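# Screw a feeder screw into the red-taped housing hole

## Task

Take a screw from the screw feeder and drive it into the housing hole at the corner marked with red tape until it is tight. Tight means the motor turned the screw in and stopped on its own, with stopped_at_torque=1 in a result. After that, do not turn or shift that screw. The other three holes must stay empty, and a screw tip left in any of them fails the task. A screw that was pushed in rather than turned must be fully backed out and driven in again. Once the screw is tight, lift the screwdriver well clear above its head, then release and move the tool away.

## Robot and tools

Robot: a single arm with six joints (waist, shoulder, elbow, forearm roll, wrist pitch, wrist roll) and a powered screwdriver as its tool. The tool is a hex key inside a thin vacuum sleeve that can hold a screw. The tool point is the tip of the hex key when nothing presses on it. The key points along the tool point's own +z axis and can be pushed back up to 12 mm. A flat block sticks out about 9 cm from the last joint's axis toward the tool's -y side and rotates with it, so watch it for collisions.

Scene frame: origin on the table top below the arm base, +z up, +y to the left when looking along +x. Results report end_effector_position (m) and end_effector_quat_wxyz plus velocities (m/s, rad/s) in this frame. The base may be tilted, and the printed position can drift from the real one, more so at long reach.

The row (used by both motion tools): 9 numbers, each in [-1, 1], in this order: dx, dy, dz, rx, ry, rz, spindle, torque_limit, sleeve_vacuum. The first six are an offset (not an absolute pose) of the tool point from its measured pose at the start of the action, expressed in the tool point's own axes; 1.0 equals 0.6 m for dx, dy, dz and 180 degrees for the rotation vector rx, ry, rz. spindle: +1 turns the key clockwise at 500 rpm (drives a screw in), -1 turns it the opposite way at the same speed; full speed after 0.5 s. torque_limit maps linearly from 0.3 N m at -1 to 1.2 N m at +1. sleeve_vacuum above 0.01 holds a screw; anything else releases it. spindle, torque_limit and sleeve_vacuum all persist until changed, and the motor keeps spinning between calls.

execute_actions(actions): a list of up to 15 actions; each action is a table of 1 to 15 rows, one row per control step of 1/30 s. A table shorter than 15 rows repeats its final row to fill the 15 steps. Every row in an action is measured from the same start pose (the pose at the start of the action; for the first action in a call, the last pose reported in this scene), not from the preceding row. Each step the commanded pose is clipped to within 70 mm and 16 degrees of the measured pose, so long offsets need several actions; after an action the arm coasts at most to the last clipped pose. If position and orientation conflict, position wins. An empty list just returns the state and images.

move(target, speed, blocking): target is one row as above, offset from the pose in the latest result that shows one; the tool numbers are applied at the start. The tool point follows a straight path lasting 0.5 to 10 s (cut off after 10 s). speed is the path's top speed in m/s, 0.002 to 0.5, default 0.25; rotation is capped at twice that in rad/s. The path ignores obstacles, and the arm may lag, wander or overshoot speed, especially near full stretch. blocking=false returns after 0.5 s while motion continues; then only wait or stop are accepted until a result shows the move ended. The result adds a "move:" line: done (at rest near target), off_target, moving, held or fault, plus limits (paced = pose clipped; held = a check blocked some steps, after which the arm may jump faster than speed) and distance to target.

wait(seconds): 0 to 10 s, arm holds its last command; returns early if a running move ends. stop: brakes a running move (needs room); the motor is unaffected. zoom_image(camera, region): region [x0, y0, x1, y1] in pixels of that camera's latest image, at most 504 by 504. Cameras: cam_head_left, cam_head_right, cam_high, cam_low (896x504) and cam_wrist (504x504 fisheye). finished_scene(scene): ends the current scene by its number; irreversible, so call it only once the goal holds.

Result lines: Hand target is the pose the controller is heading toward. "pose unreachable" means the clearance check altered or blocked a command. Tool fields: turns (cumulative key turns, clockwise positive), screw_detected (1 when sleeve_vacuum_kpa exceeds 30, i.e. a head seals the sleeve), stopped_at_torque (1 after the motor quit at 95% of torque_limit).

Procedure: pick a screw from the feeder with vacuum on, carry it over the red-taped hole. To engage a screw, place the tool point on its axis 2 mm below the head top and rotate slowly with spindle between -0.2 and 0.2 (negative seats the key without advancing; positive also drives). While driving, lower the arm 0.7 mm per turn so it follows the screw. When stopped_at_torque=1 the screw is tight (head seated or thread jammed). Then set spindle 0, release vacuum, and raise well above the head without touching the screw. To restart the motor after a torque stop, spindle must be 0 or negative for 0.5 s first. Loosening does not auto-stop; if turns is not decreasing, raise torque_limit. Always finish actions with spindle 0 unless you intend it to keep running, since the arm does not track the screw between calls.

Avoid: commanding poses past a firm contact (the arm is stiff; a fault stops it for 10 s and skips the rest of the call). Faults occur at joint load limits (waist and shoulder 309, elbow 145, the three wrist joints 40.9 N m) or at 144 N external force. Heavy sustained loads heat motors; a MOTOR HOT line warns, and an OVER-TEMPERATURE FAULT brakes the arm. Approach slowly, don't slam, drop or knock anything off the table, and note that loose objects may get brief pushes.

Each tool is called after "Call:" as name(argument=value, ...), one argument or row to a line, values as JSON.

## Session

Call:
execute_actions(
  actions=[],
)

Scene clock: 0.00 s.
end_effector_position=(+0.4142, +0.0556, +0.3386) sleeve_vacuum_kpa=0 screw_detected=0 stopped_at_torque=0 turns=0.00 end_effector_quat_wxyz=(+0.001, +0.722, +0.692, -0.003) end_effector_velocity=(-0.000, -0.000, +0.000) end_effector_angular_velocity=(-0.000, -0.000, +0.001)
Joint positions: [-0.099 -0.237  1.936  0.002  1.442 -0.099]
Joint velocities: [-0.    -0.     0.    -0.     0.    -0.001]
Hand target: +0.414, +0.056, +0.339; +0.001, +0.722, +0.692, -0.003

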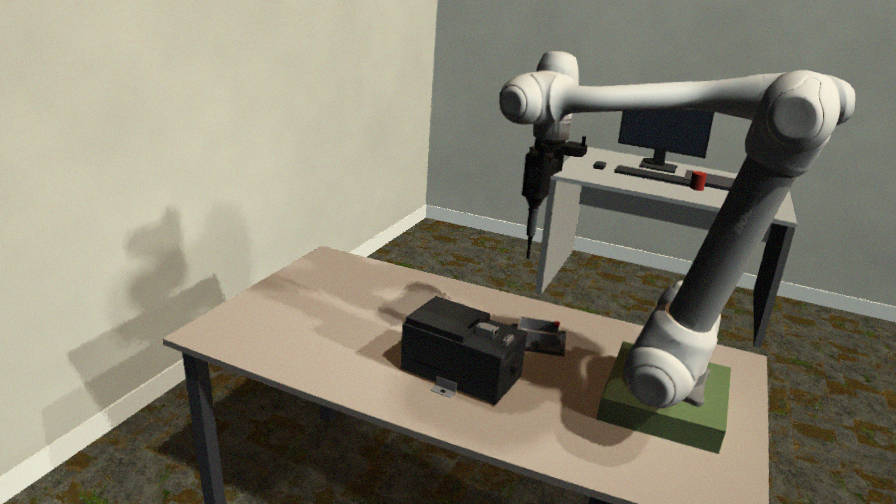

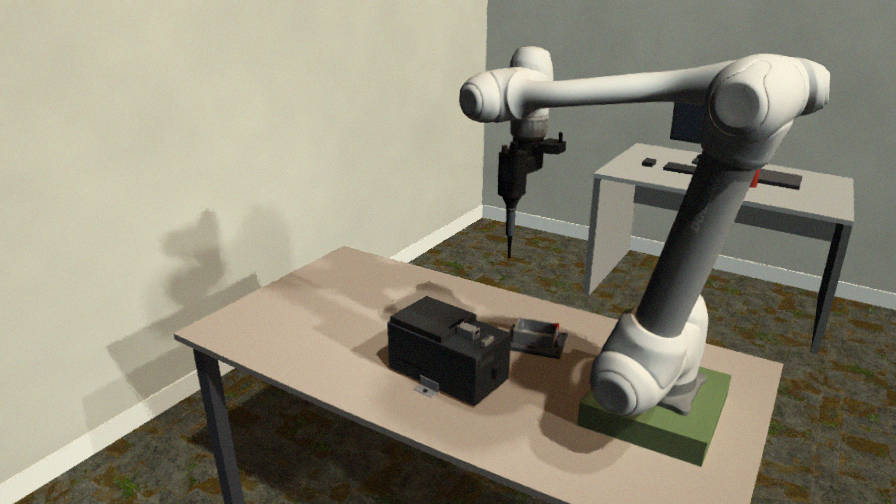

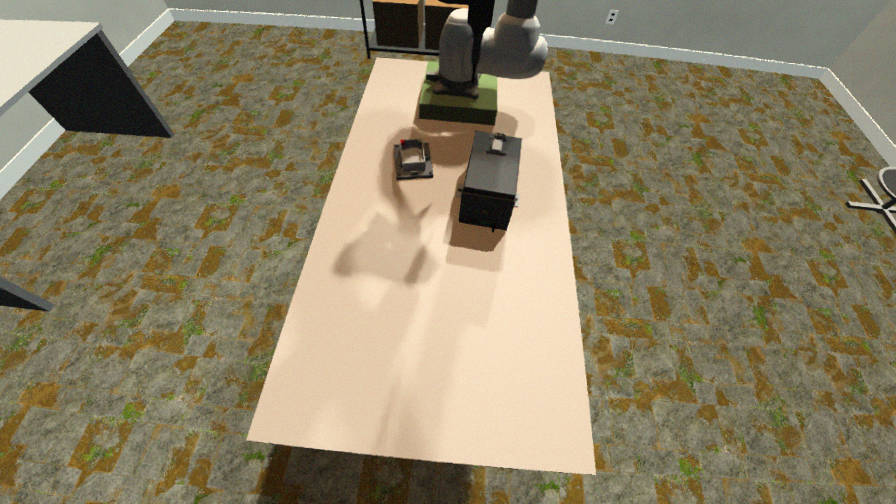

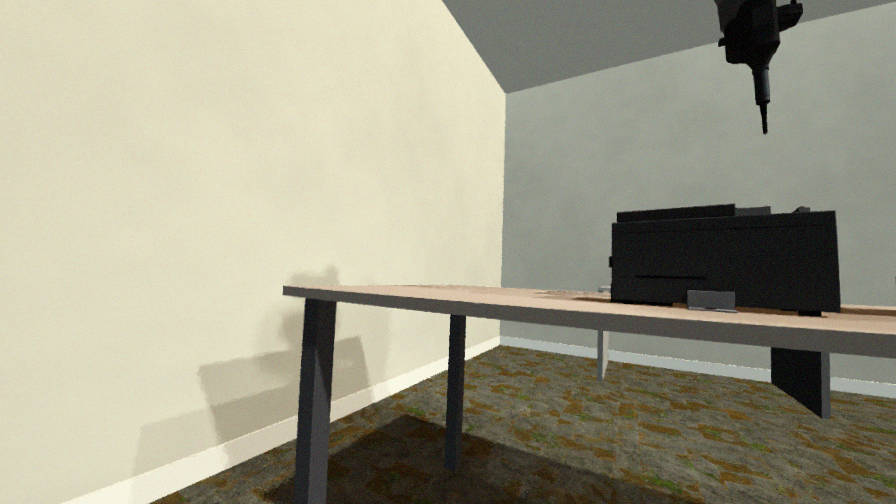

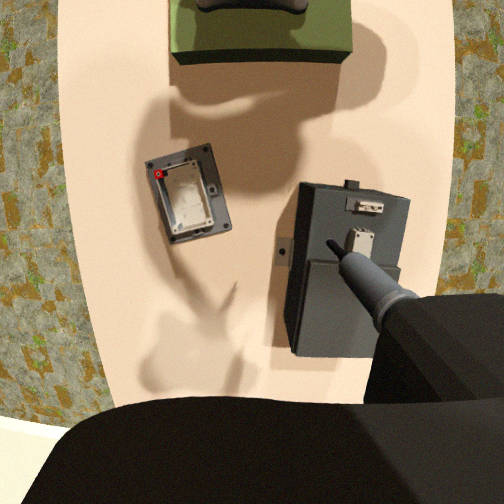

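Call:
zoom_image(
  camera="cam_wrist",
  region=[280, 160, 420, 280],
)

Call:
zoom_image(
  camera="cam_wrist",
  region=[130, 130, 250, 250],
)

Call:
zoom_image(
  camera="cam_head_right",
  region=[420, 290, 580, 380],
)

Region (280, 160, 420, 280) of cam_wrist's 504x504 image, scaled by 3.600, with more detail than that image has; it fills the top 432 rows of this view, and the rest is white.

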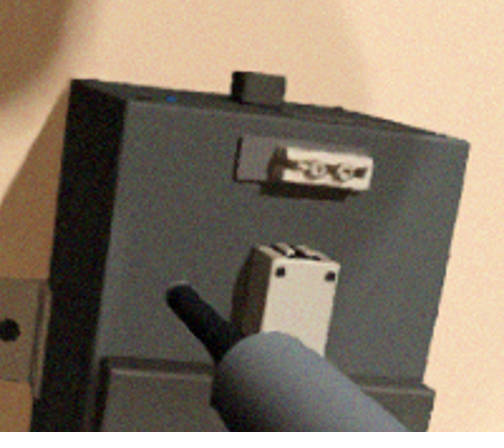

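Region (130, 130, 250, 250) of cam_wrist's 504x504 image, scaled by 4.200, with more detail than that image has.

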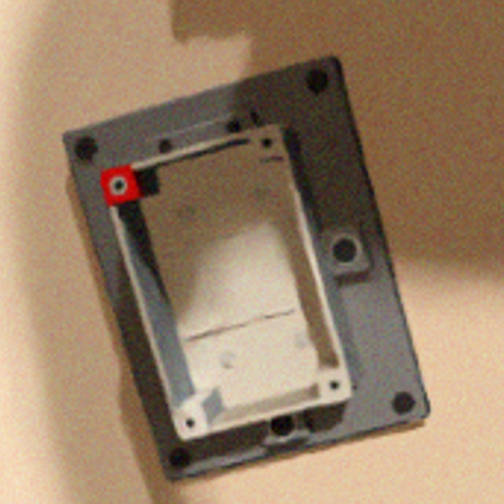

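Region (420, 290, 580, 380) of cam_head_right's 896x504 image, scaled by 3.150, with more detail than that image has; it fills the top 284 rows of this view, and the rest is white.

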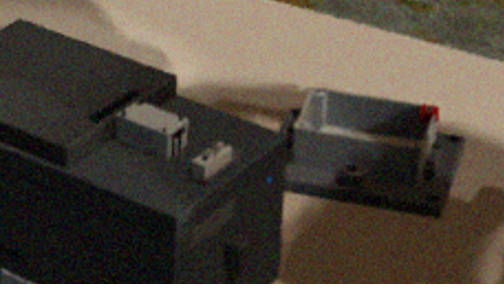

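Call:
move(
  target=[0.183,0.01,0.21,0,0,0,0,0,0],
)

Call:
zoom_image(
  camera="cam_wrist",
  region=[270, 190, 390, 310],
)

Call:
zoom_image(
  camera="cam_low",
  region=[740, 160, 860, 230],
)

Scene clock: 13.20 s.
end_effector_position=(+0.4242, +0.1642, +0.2118) sleeve_vacuum_kpa=0 screw_detected=0 stopped_at_torque=0 turns=0.00 end_effector_quat_wxyz=(+0.001, +0.722, +0.692, -0.003) end_effector_velocity=(+0.000, -0.001, -0.001) end_effector_angular_velocity=(-0.001, +0.001, -0.002)
Joint positions: [ 0.164 -0.147  2.1    0.002  1.189  0.164]
Joint velocities: [-0.001  0.001  0.    -0.001 -0.001  0.002]
Hand target: +0.424, +0.164, +0.212; +0.001, +0.722, +0.692, -0.003
Off the commanded pose: 0.000 m, 0 deg.
move: done
camera_calibration (this result's frames):
cam_wrist: T_world_to_cam=[[0.0280848, 0.99958, 0.0071699, -0.109857], [0.949887, -0.0289212, 0.311251, -0.483646], [0.311328, -0.00193082, -0.950301, 0.331854], [0, 0, 0, 1]] pos_world=[0.359179, 0.0964639, 0.466684]

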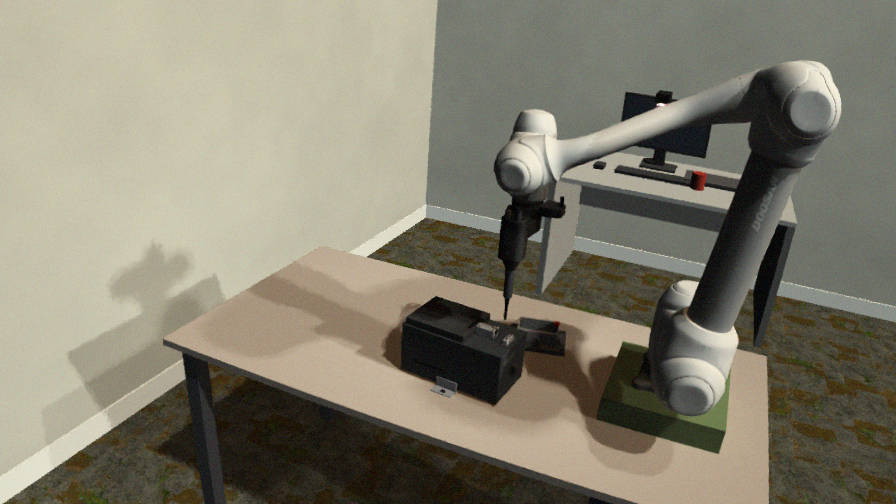

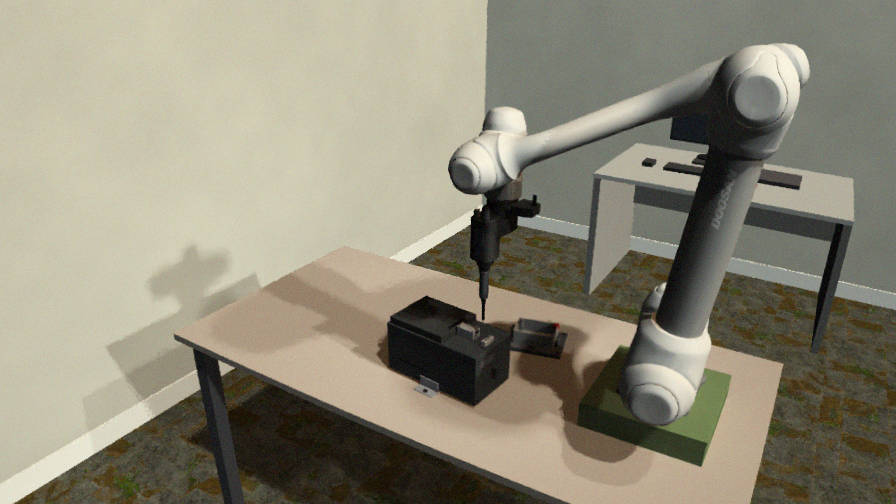

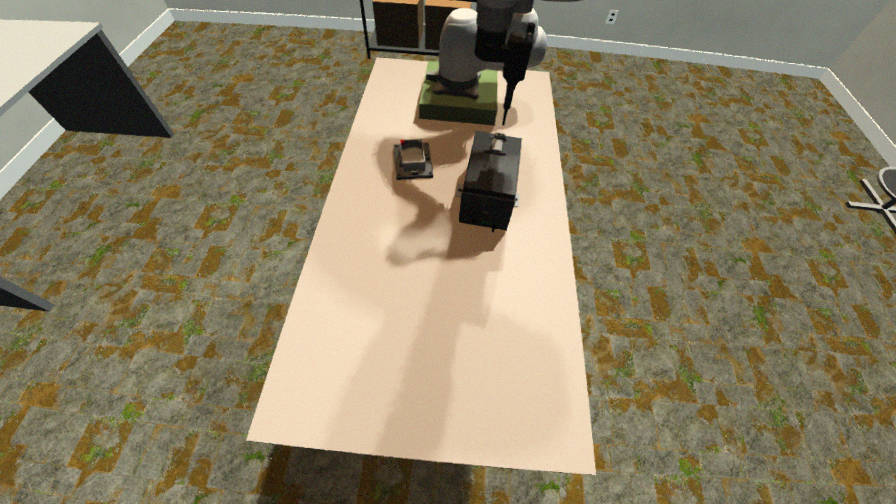

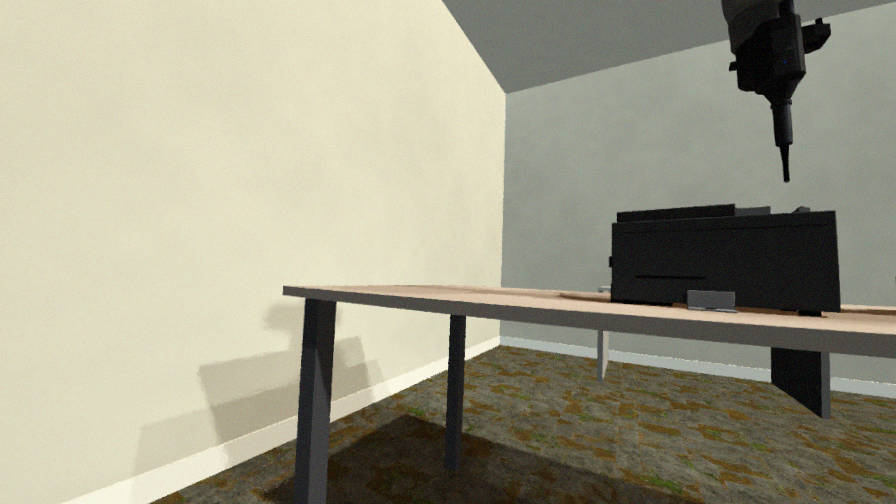

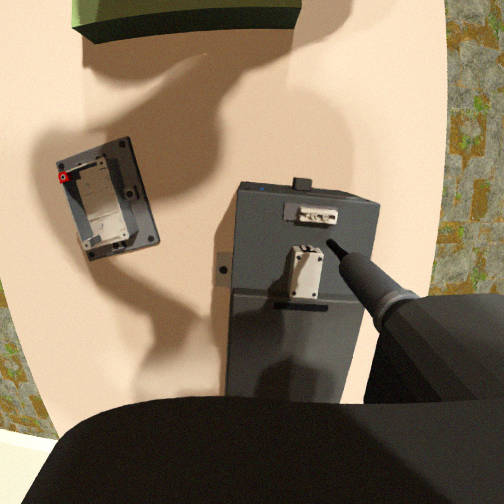

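Region (270, 190, 390, 310) of cam_wrist's 504x504 image, scaled by 4.200, with more detail than that image has.

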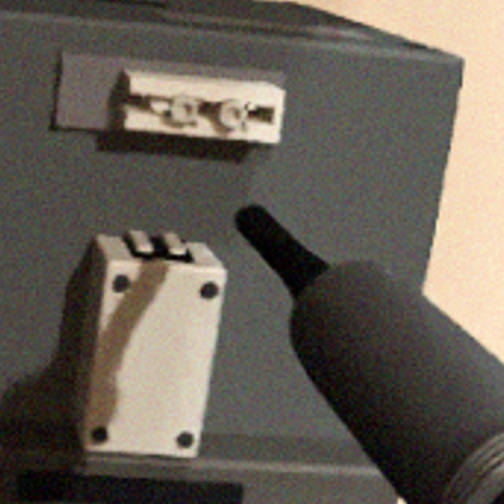

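Region (740, 160, 860, 230) of cam_low's 896x504 image, scaled by 4.200, with more detail than that image has; it fills the top 294 rows of this view, and the rest is white.

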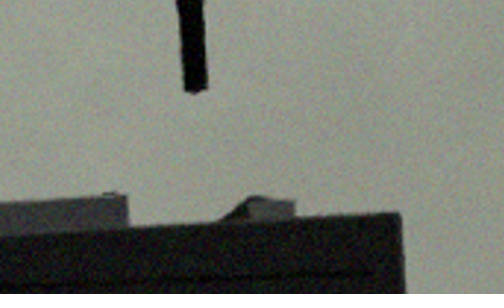

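Call:
move(
  target=[0,-0.027,0.035,0,0,0,0,0,0],
)

Call:
zoom_image(
  camera="cam_wrist",
  region=[280, 200, 360, 280],
)

Call:
zoom_image(
  camera="cam_low",
  region=[740, 160, 860, 230],
)

Call:
zoom_image(
  camera="cam_high",
  region=[470, 110, 530, 160],
)

Scene clock: 24.73 s.
end_effector_position=(+0.4080, +0.1647, +0.1909) sleeve_vacuum_kpa=0 screw_detected=0 stopped_at_torque=0 turns=0.00 end_effector_quat_wxyz=(+0.001, +0.722, +0.692, -0.003) end_effector_velocity=(-0.001, +0.000, -0.001) end_effector_angular_velocity=(-0.001, +0.000, +0.002)
Joint positions: [ 0.171 -0.159  2.15   0.002  1.15   0.17 ]
Joint velocities: [ 0.002 -0.     0.001 -0.001 -0.001  0.   ]
Hand target: +0.408, +0.165, +0.191; +0.001, +0.722, +0.692, -0.003
Off the commanded pose: 0.000 m, 0 deg.
move: done
camera_calibration (this result's frames):
cam_wrist: T_world_to_cam=[[0.0281295, 0.999579, 0.00710963, -0.109755], [0.949882, -0.0289449, 0.311267, -0.46172], [0.311342, -0.00200248, -0.950296, 0.317032], [0, 0, 0, 1]] pos_world=[0.342962, 0.0969793, 0.445773]

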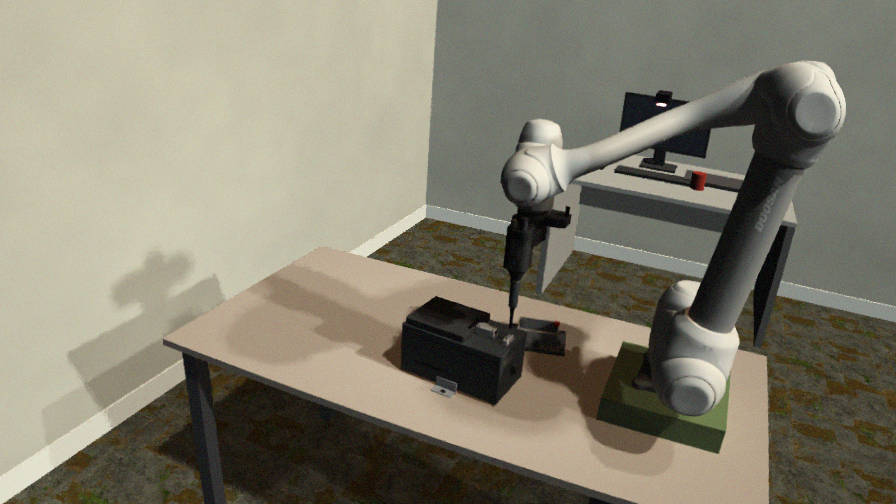

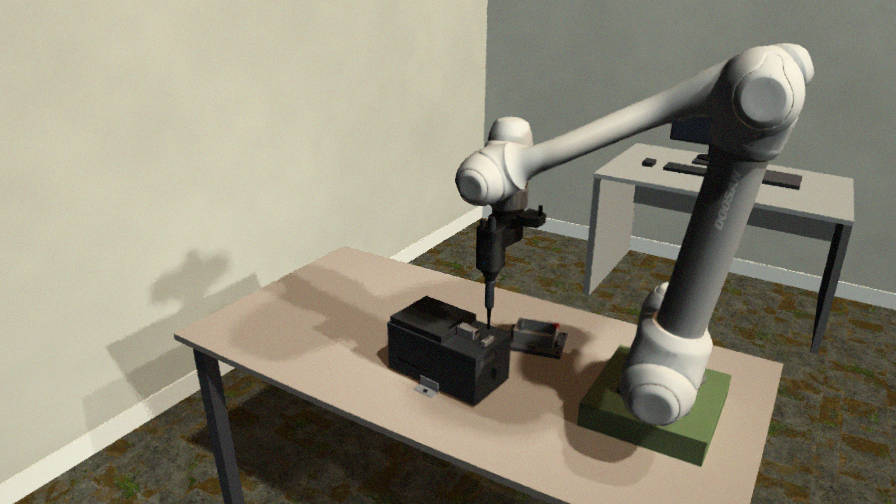

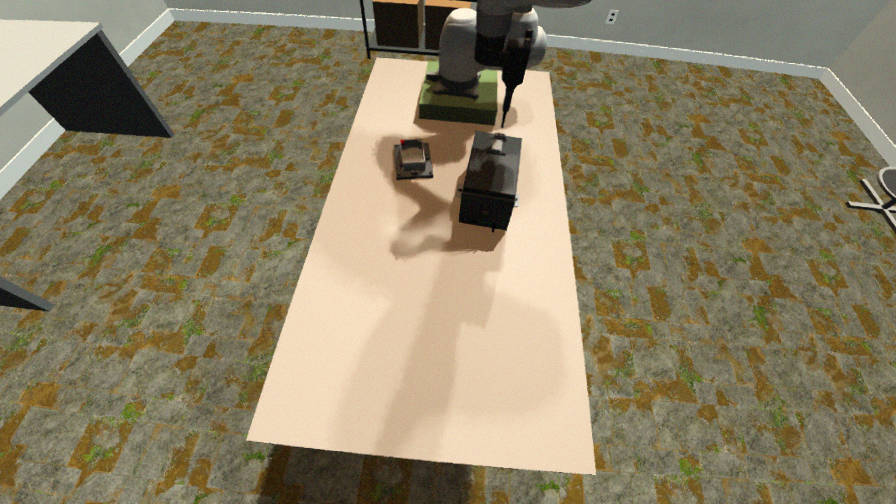

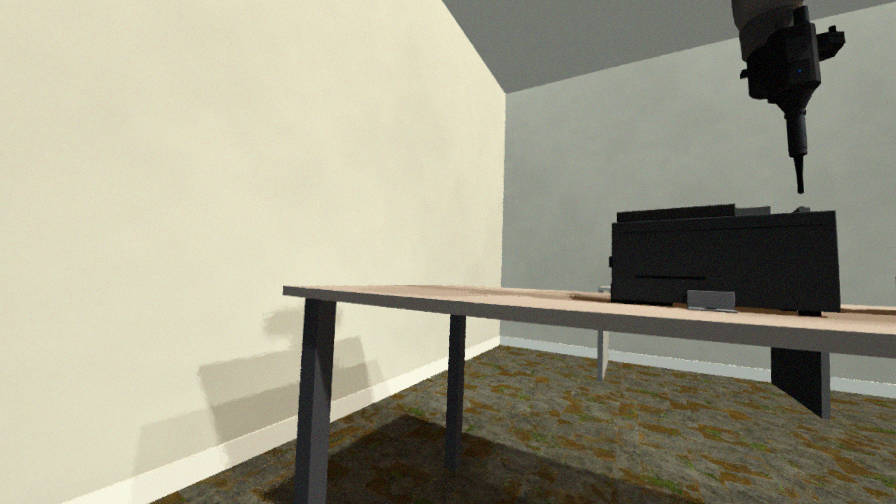

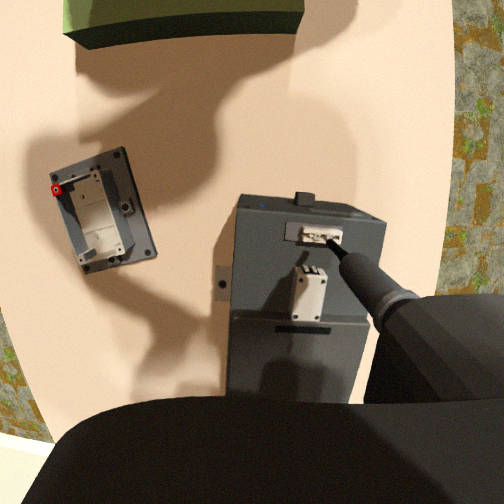

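Region (280, 200, 360, 280) of cam_wrist's 504x504 image, scaled by 6.300, with more detail than that image has.

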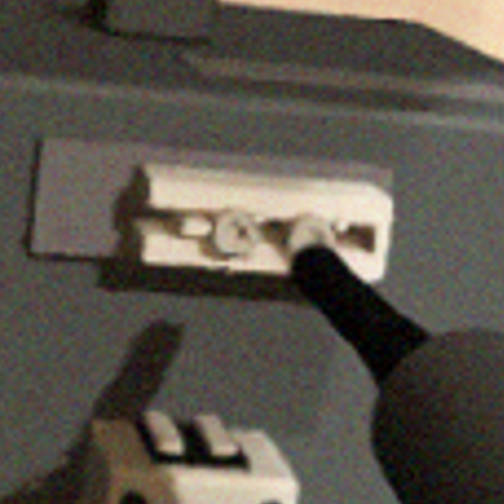

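Region (740, 160, 860, 230) of cam_low's 896x504 image, scaled by 4.200, with more detail than that image has; it fills the top 294 rows of this view, and the rest is white.

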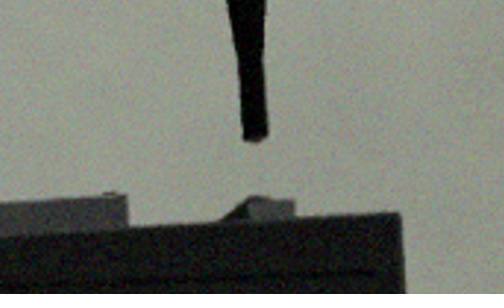

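Region (470, 110, 530, 160) of cam_high's 896x504 image, scaled by 8.400, with more detail than that image has.

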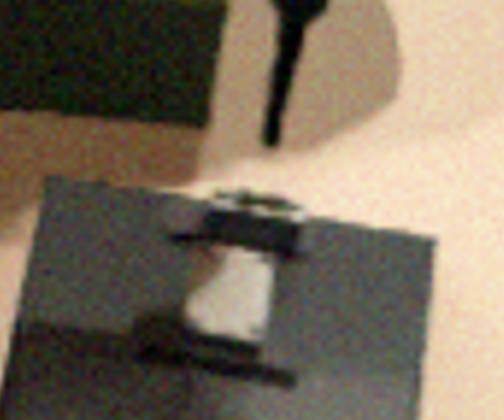

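Call:
move(
  target=[-0.0097,0.0033,0.032,0,0,0,0,0,0],
  speed=0.05,
)

Call:
zoom_image(
  camera="cam_wrist",
  region=[300, 210, 360, 270],
)

Call:
zoom_image(
  camera="cam_low",
  region=[770, 180, 830, 220],
)

Call:
zoom_image(
  camera="cam_head_right",
  region=[465, 320, 515, 355],
)

Scene clock: 30.30 s.
end_effector_position=(+0.4097, +0.1587, +0.1718) sleeve_vacuum_kpa=0 screw_detected=0 stopped_at_torque=0 turns=0.00 end_effector_quat_wxyz=(+0.001, +0.722, +0.692, -0.003) end_effector_velocity=(-0.000, +0.000, -0.001) end_effector_angular_velocity=(+0.001, -0.000, +0.000)
Joint positions: [ 0.156 -0.143  2.174  0.002  1.109  0.156]
Joint velocities: [-0.     0.     0.001  0.001 -0.002 -0.001]
Hand target: +0.410, +0.159, +0.172; +0.001, +0.722, +0.692, -0.003
Off the commanded pose: 0.000 m, 0 deg.
move: done
camera_calibration (this result's frames):
cam_wrist: T_world_to_cam=[[0.0282131, 0.999577, 0.00712955, -0.103697], [0.949866, -0.0290304, 0.311308, -0.457548], [0.311383, -0.00201083, -0.950282, 0.298303], [0, 0, 0, 1]] pos_world=[0.344648, 0.0909703, 0.42665]

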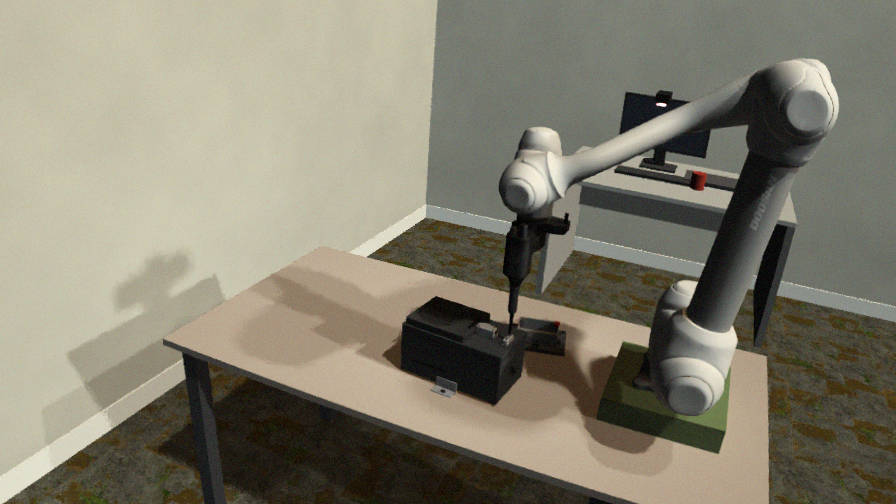

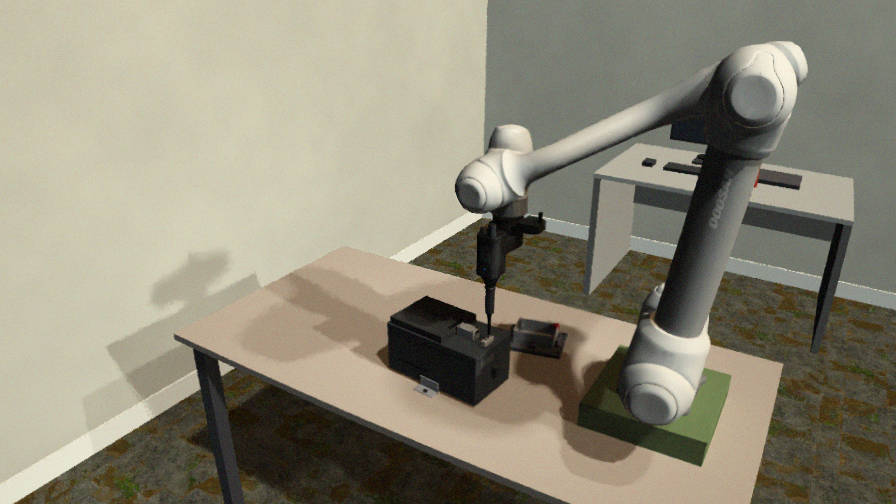

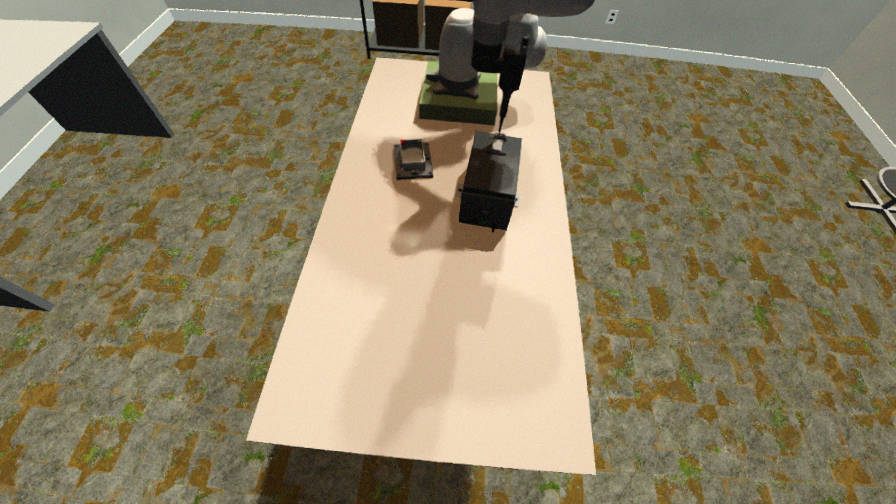

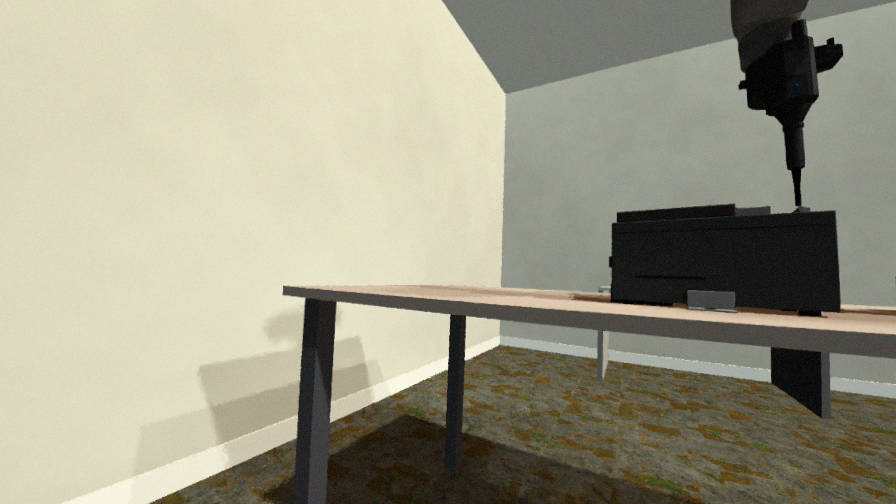

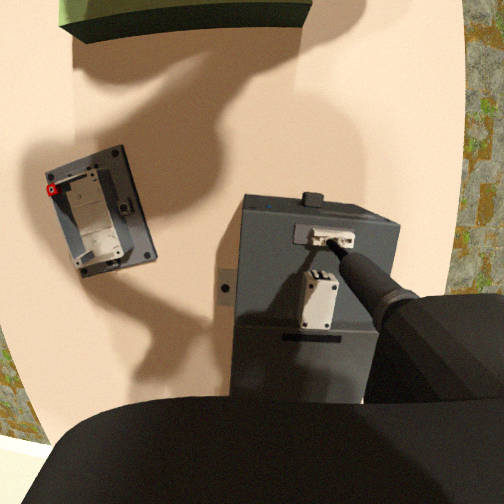

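Region (300, 210, 360, 270) of cam_wrist's 504x504 image, scaled by 8.400, with more detail than that image has.

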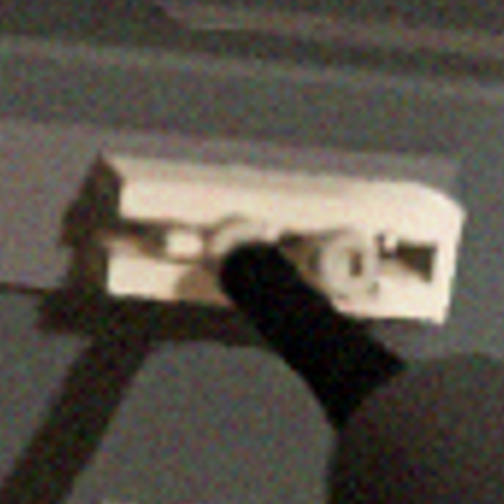

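Region (770, 180, 830, 220) of cam_low's 896x504 image, scaled by 8.400, with more detail than that image has.

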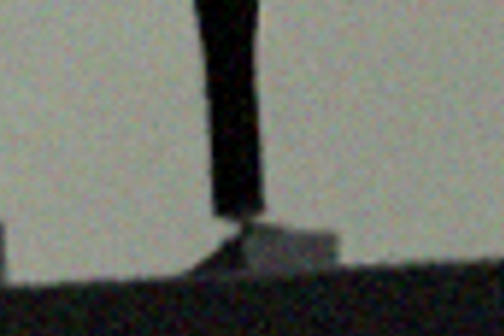

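Region (465, 320, 515, 355) of cam_head_right's 896x504 image, scaled by 10.080, with more detail than that image has; it fills the top 353 rows of this view, and the rest is white.

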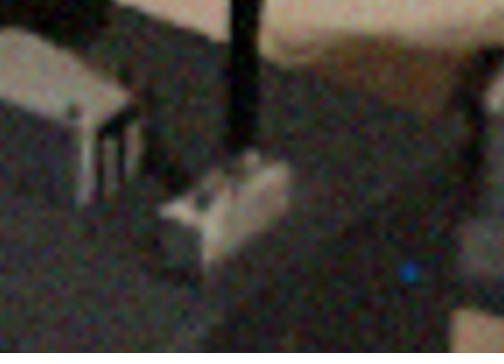

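Call:
move(
  target=[0.0015,-0.0015,0.015,0,0,0,-0.1,0,1],
  speed=0.006,
)

Call:
zoom_image(
  camera="cam_wrist",
  region=[300, 210, 360, 270],
)

Scene clock: 35.17 s.
end_effector_position=(+0.4088, +0.1596, +0.1628) sleeve_vacuum_kpa=40 screw_detected=1 stopped_at_torque=0 turns=-1.43 end_effector_quat_wxyz=(+0.001, +0.722, +0.692, -0.003) end_effector_velocity=(-0.000, +0.000, -0.000) end_effector_angular_velocity=(+0.000, +0.000, +0.000)
Joint positions: [ 0.158 -0.136  2.187  0.002  1.09   0.158]
Joint velocities: [-0.  0.  0.  0. -0. -0.]
Hand target: +0.409, +0.160, +0.163; +0.001, +0.722, +0.692, -0.003
Off the commanded pose: 0.000 m, 0 deg.
move: done
camera_calibration (this result's frames):
cam_wrist: T_world_to_cam=[[0.0282289, 0.999576, 0.00709441, -0.104469], [0.949859, -0.0290345, 0.311328, -0.453895], [0.311402, -0.00204977, -0.950276, 0.290031], [0, 0, 0, 1]] pos_world=[0.343769, 0.0918403, 0.417661]

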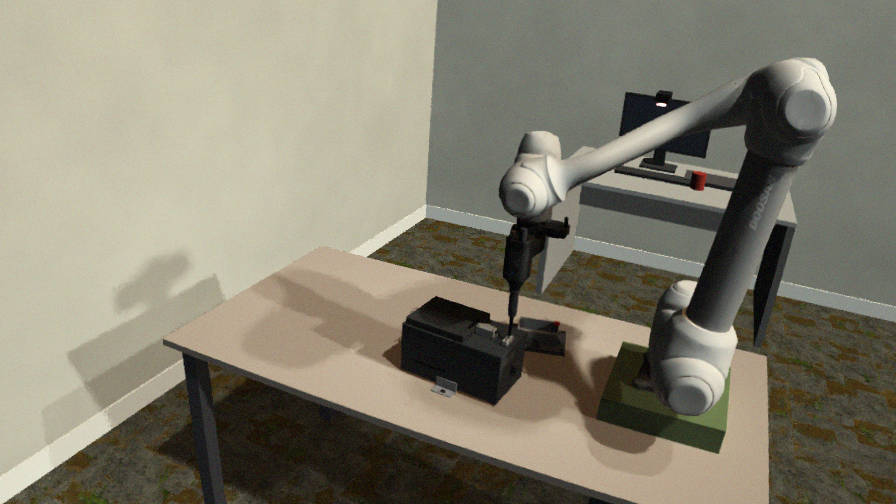

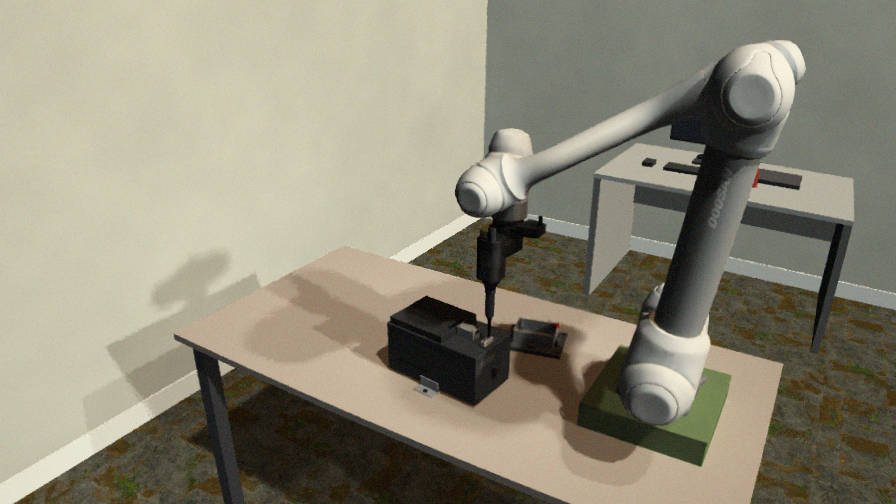

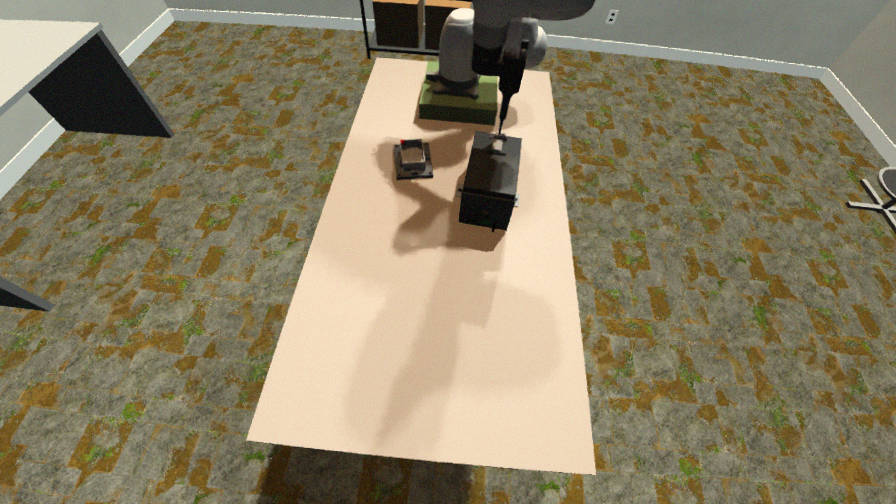

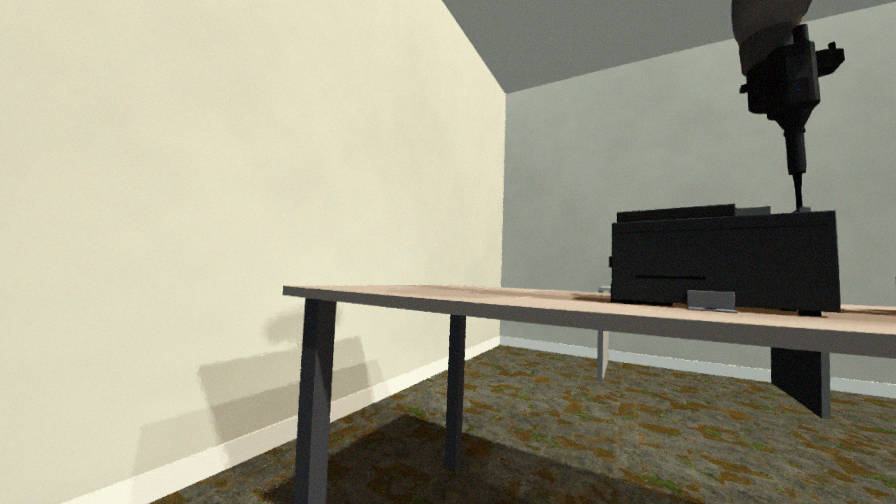

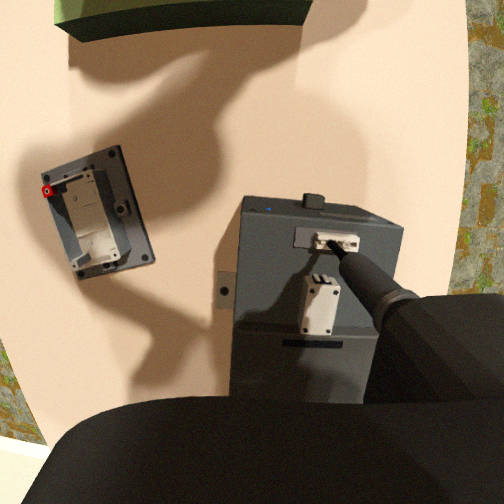

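Region (300, 210, 360, 270) of cam_wrist's 504x504 image, scaled by 8.400, with more detail than that image has.

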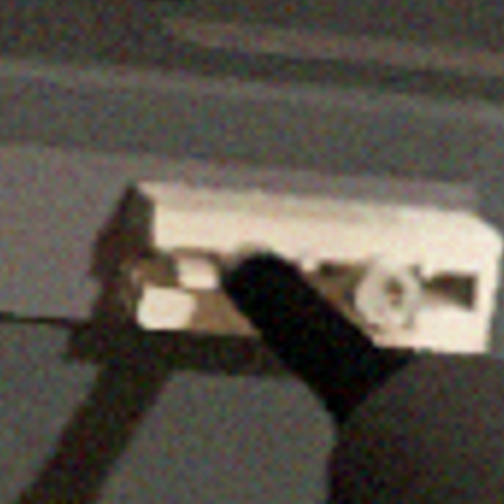

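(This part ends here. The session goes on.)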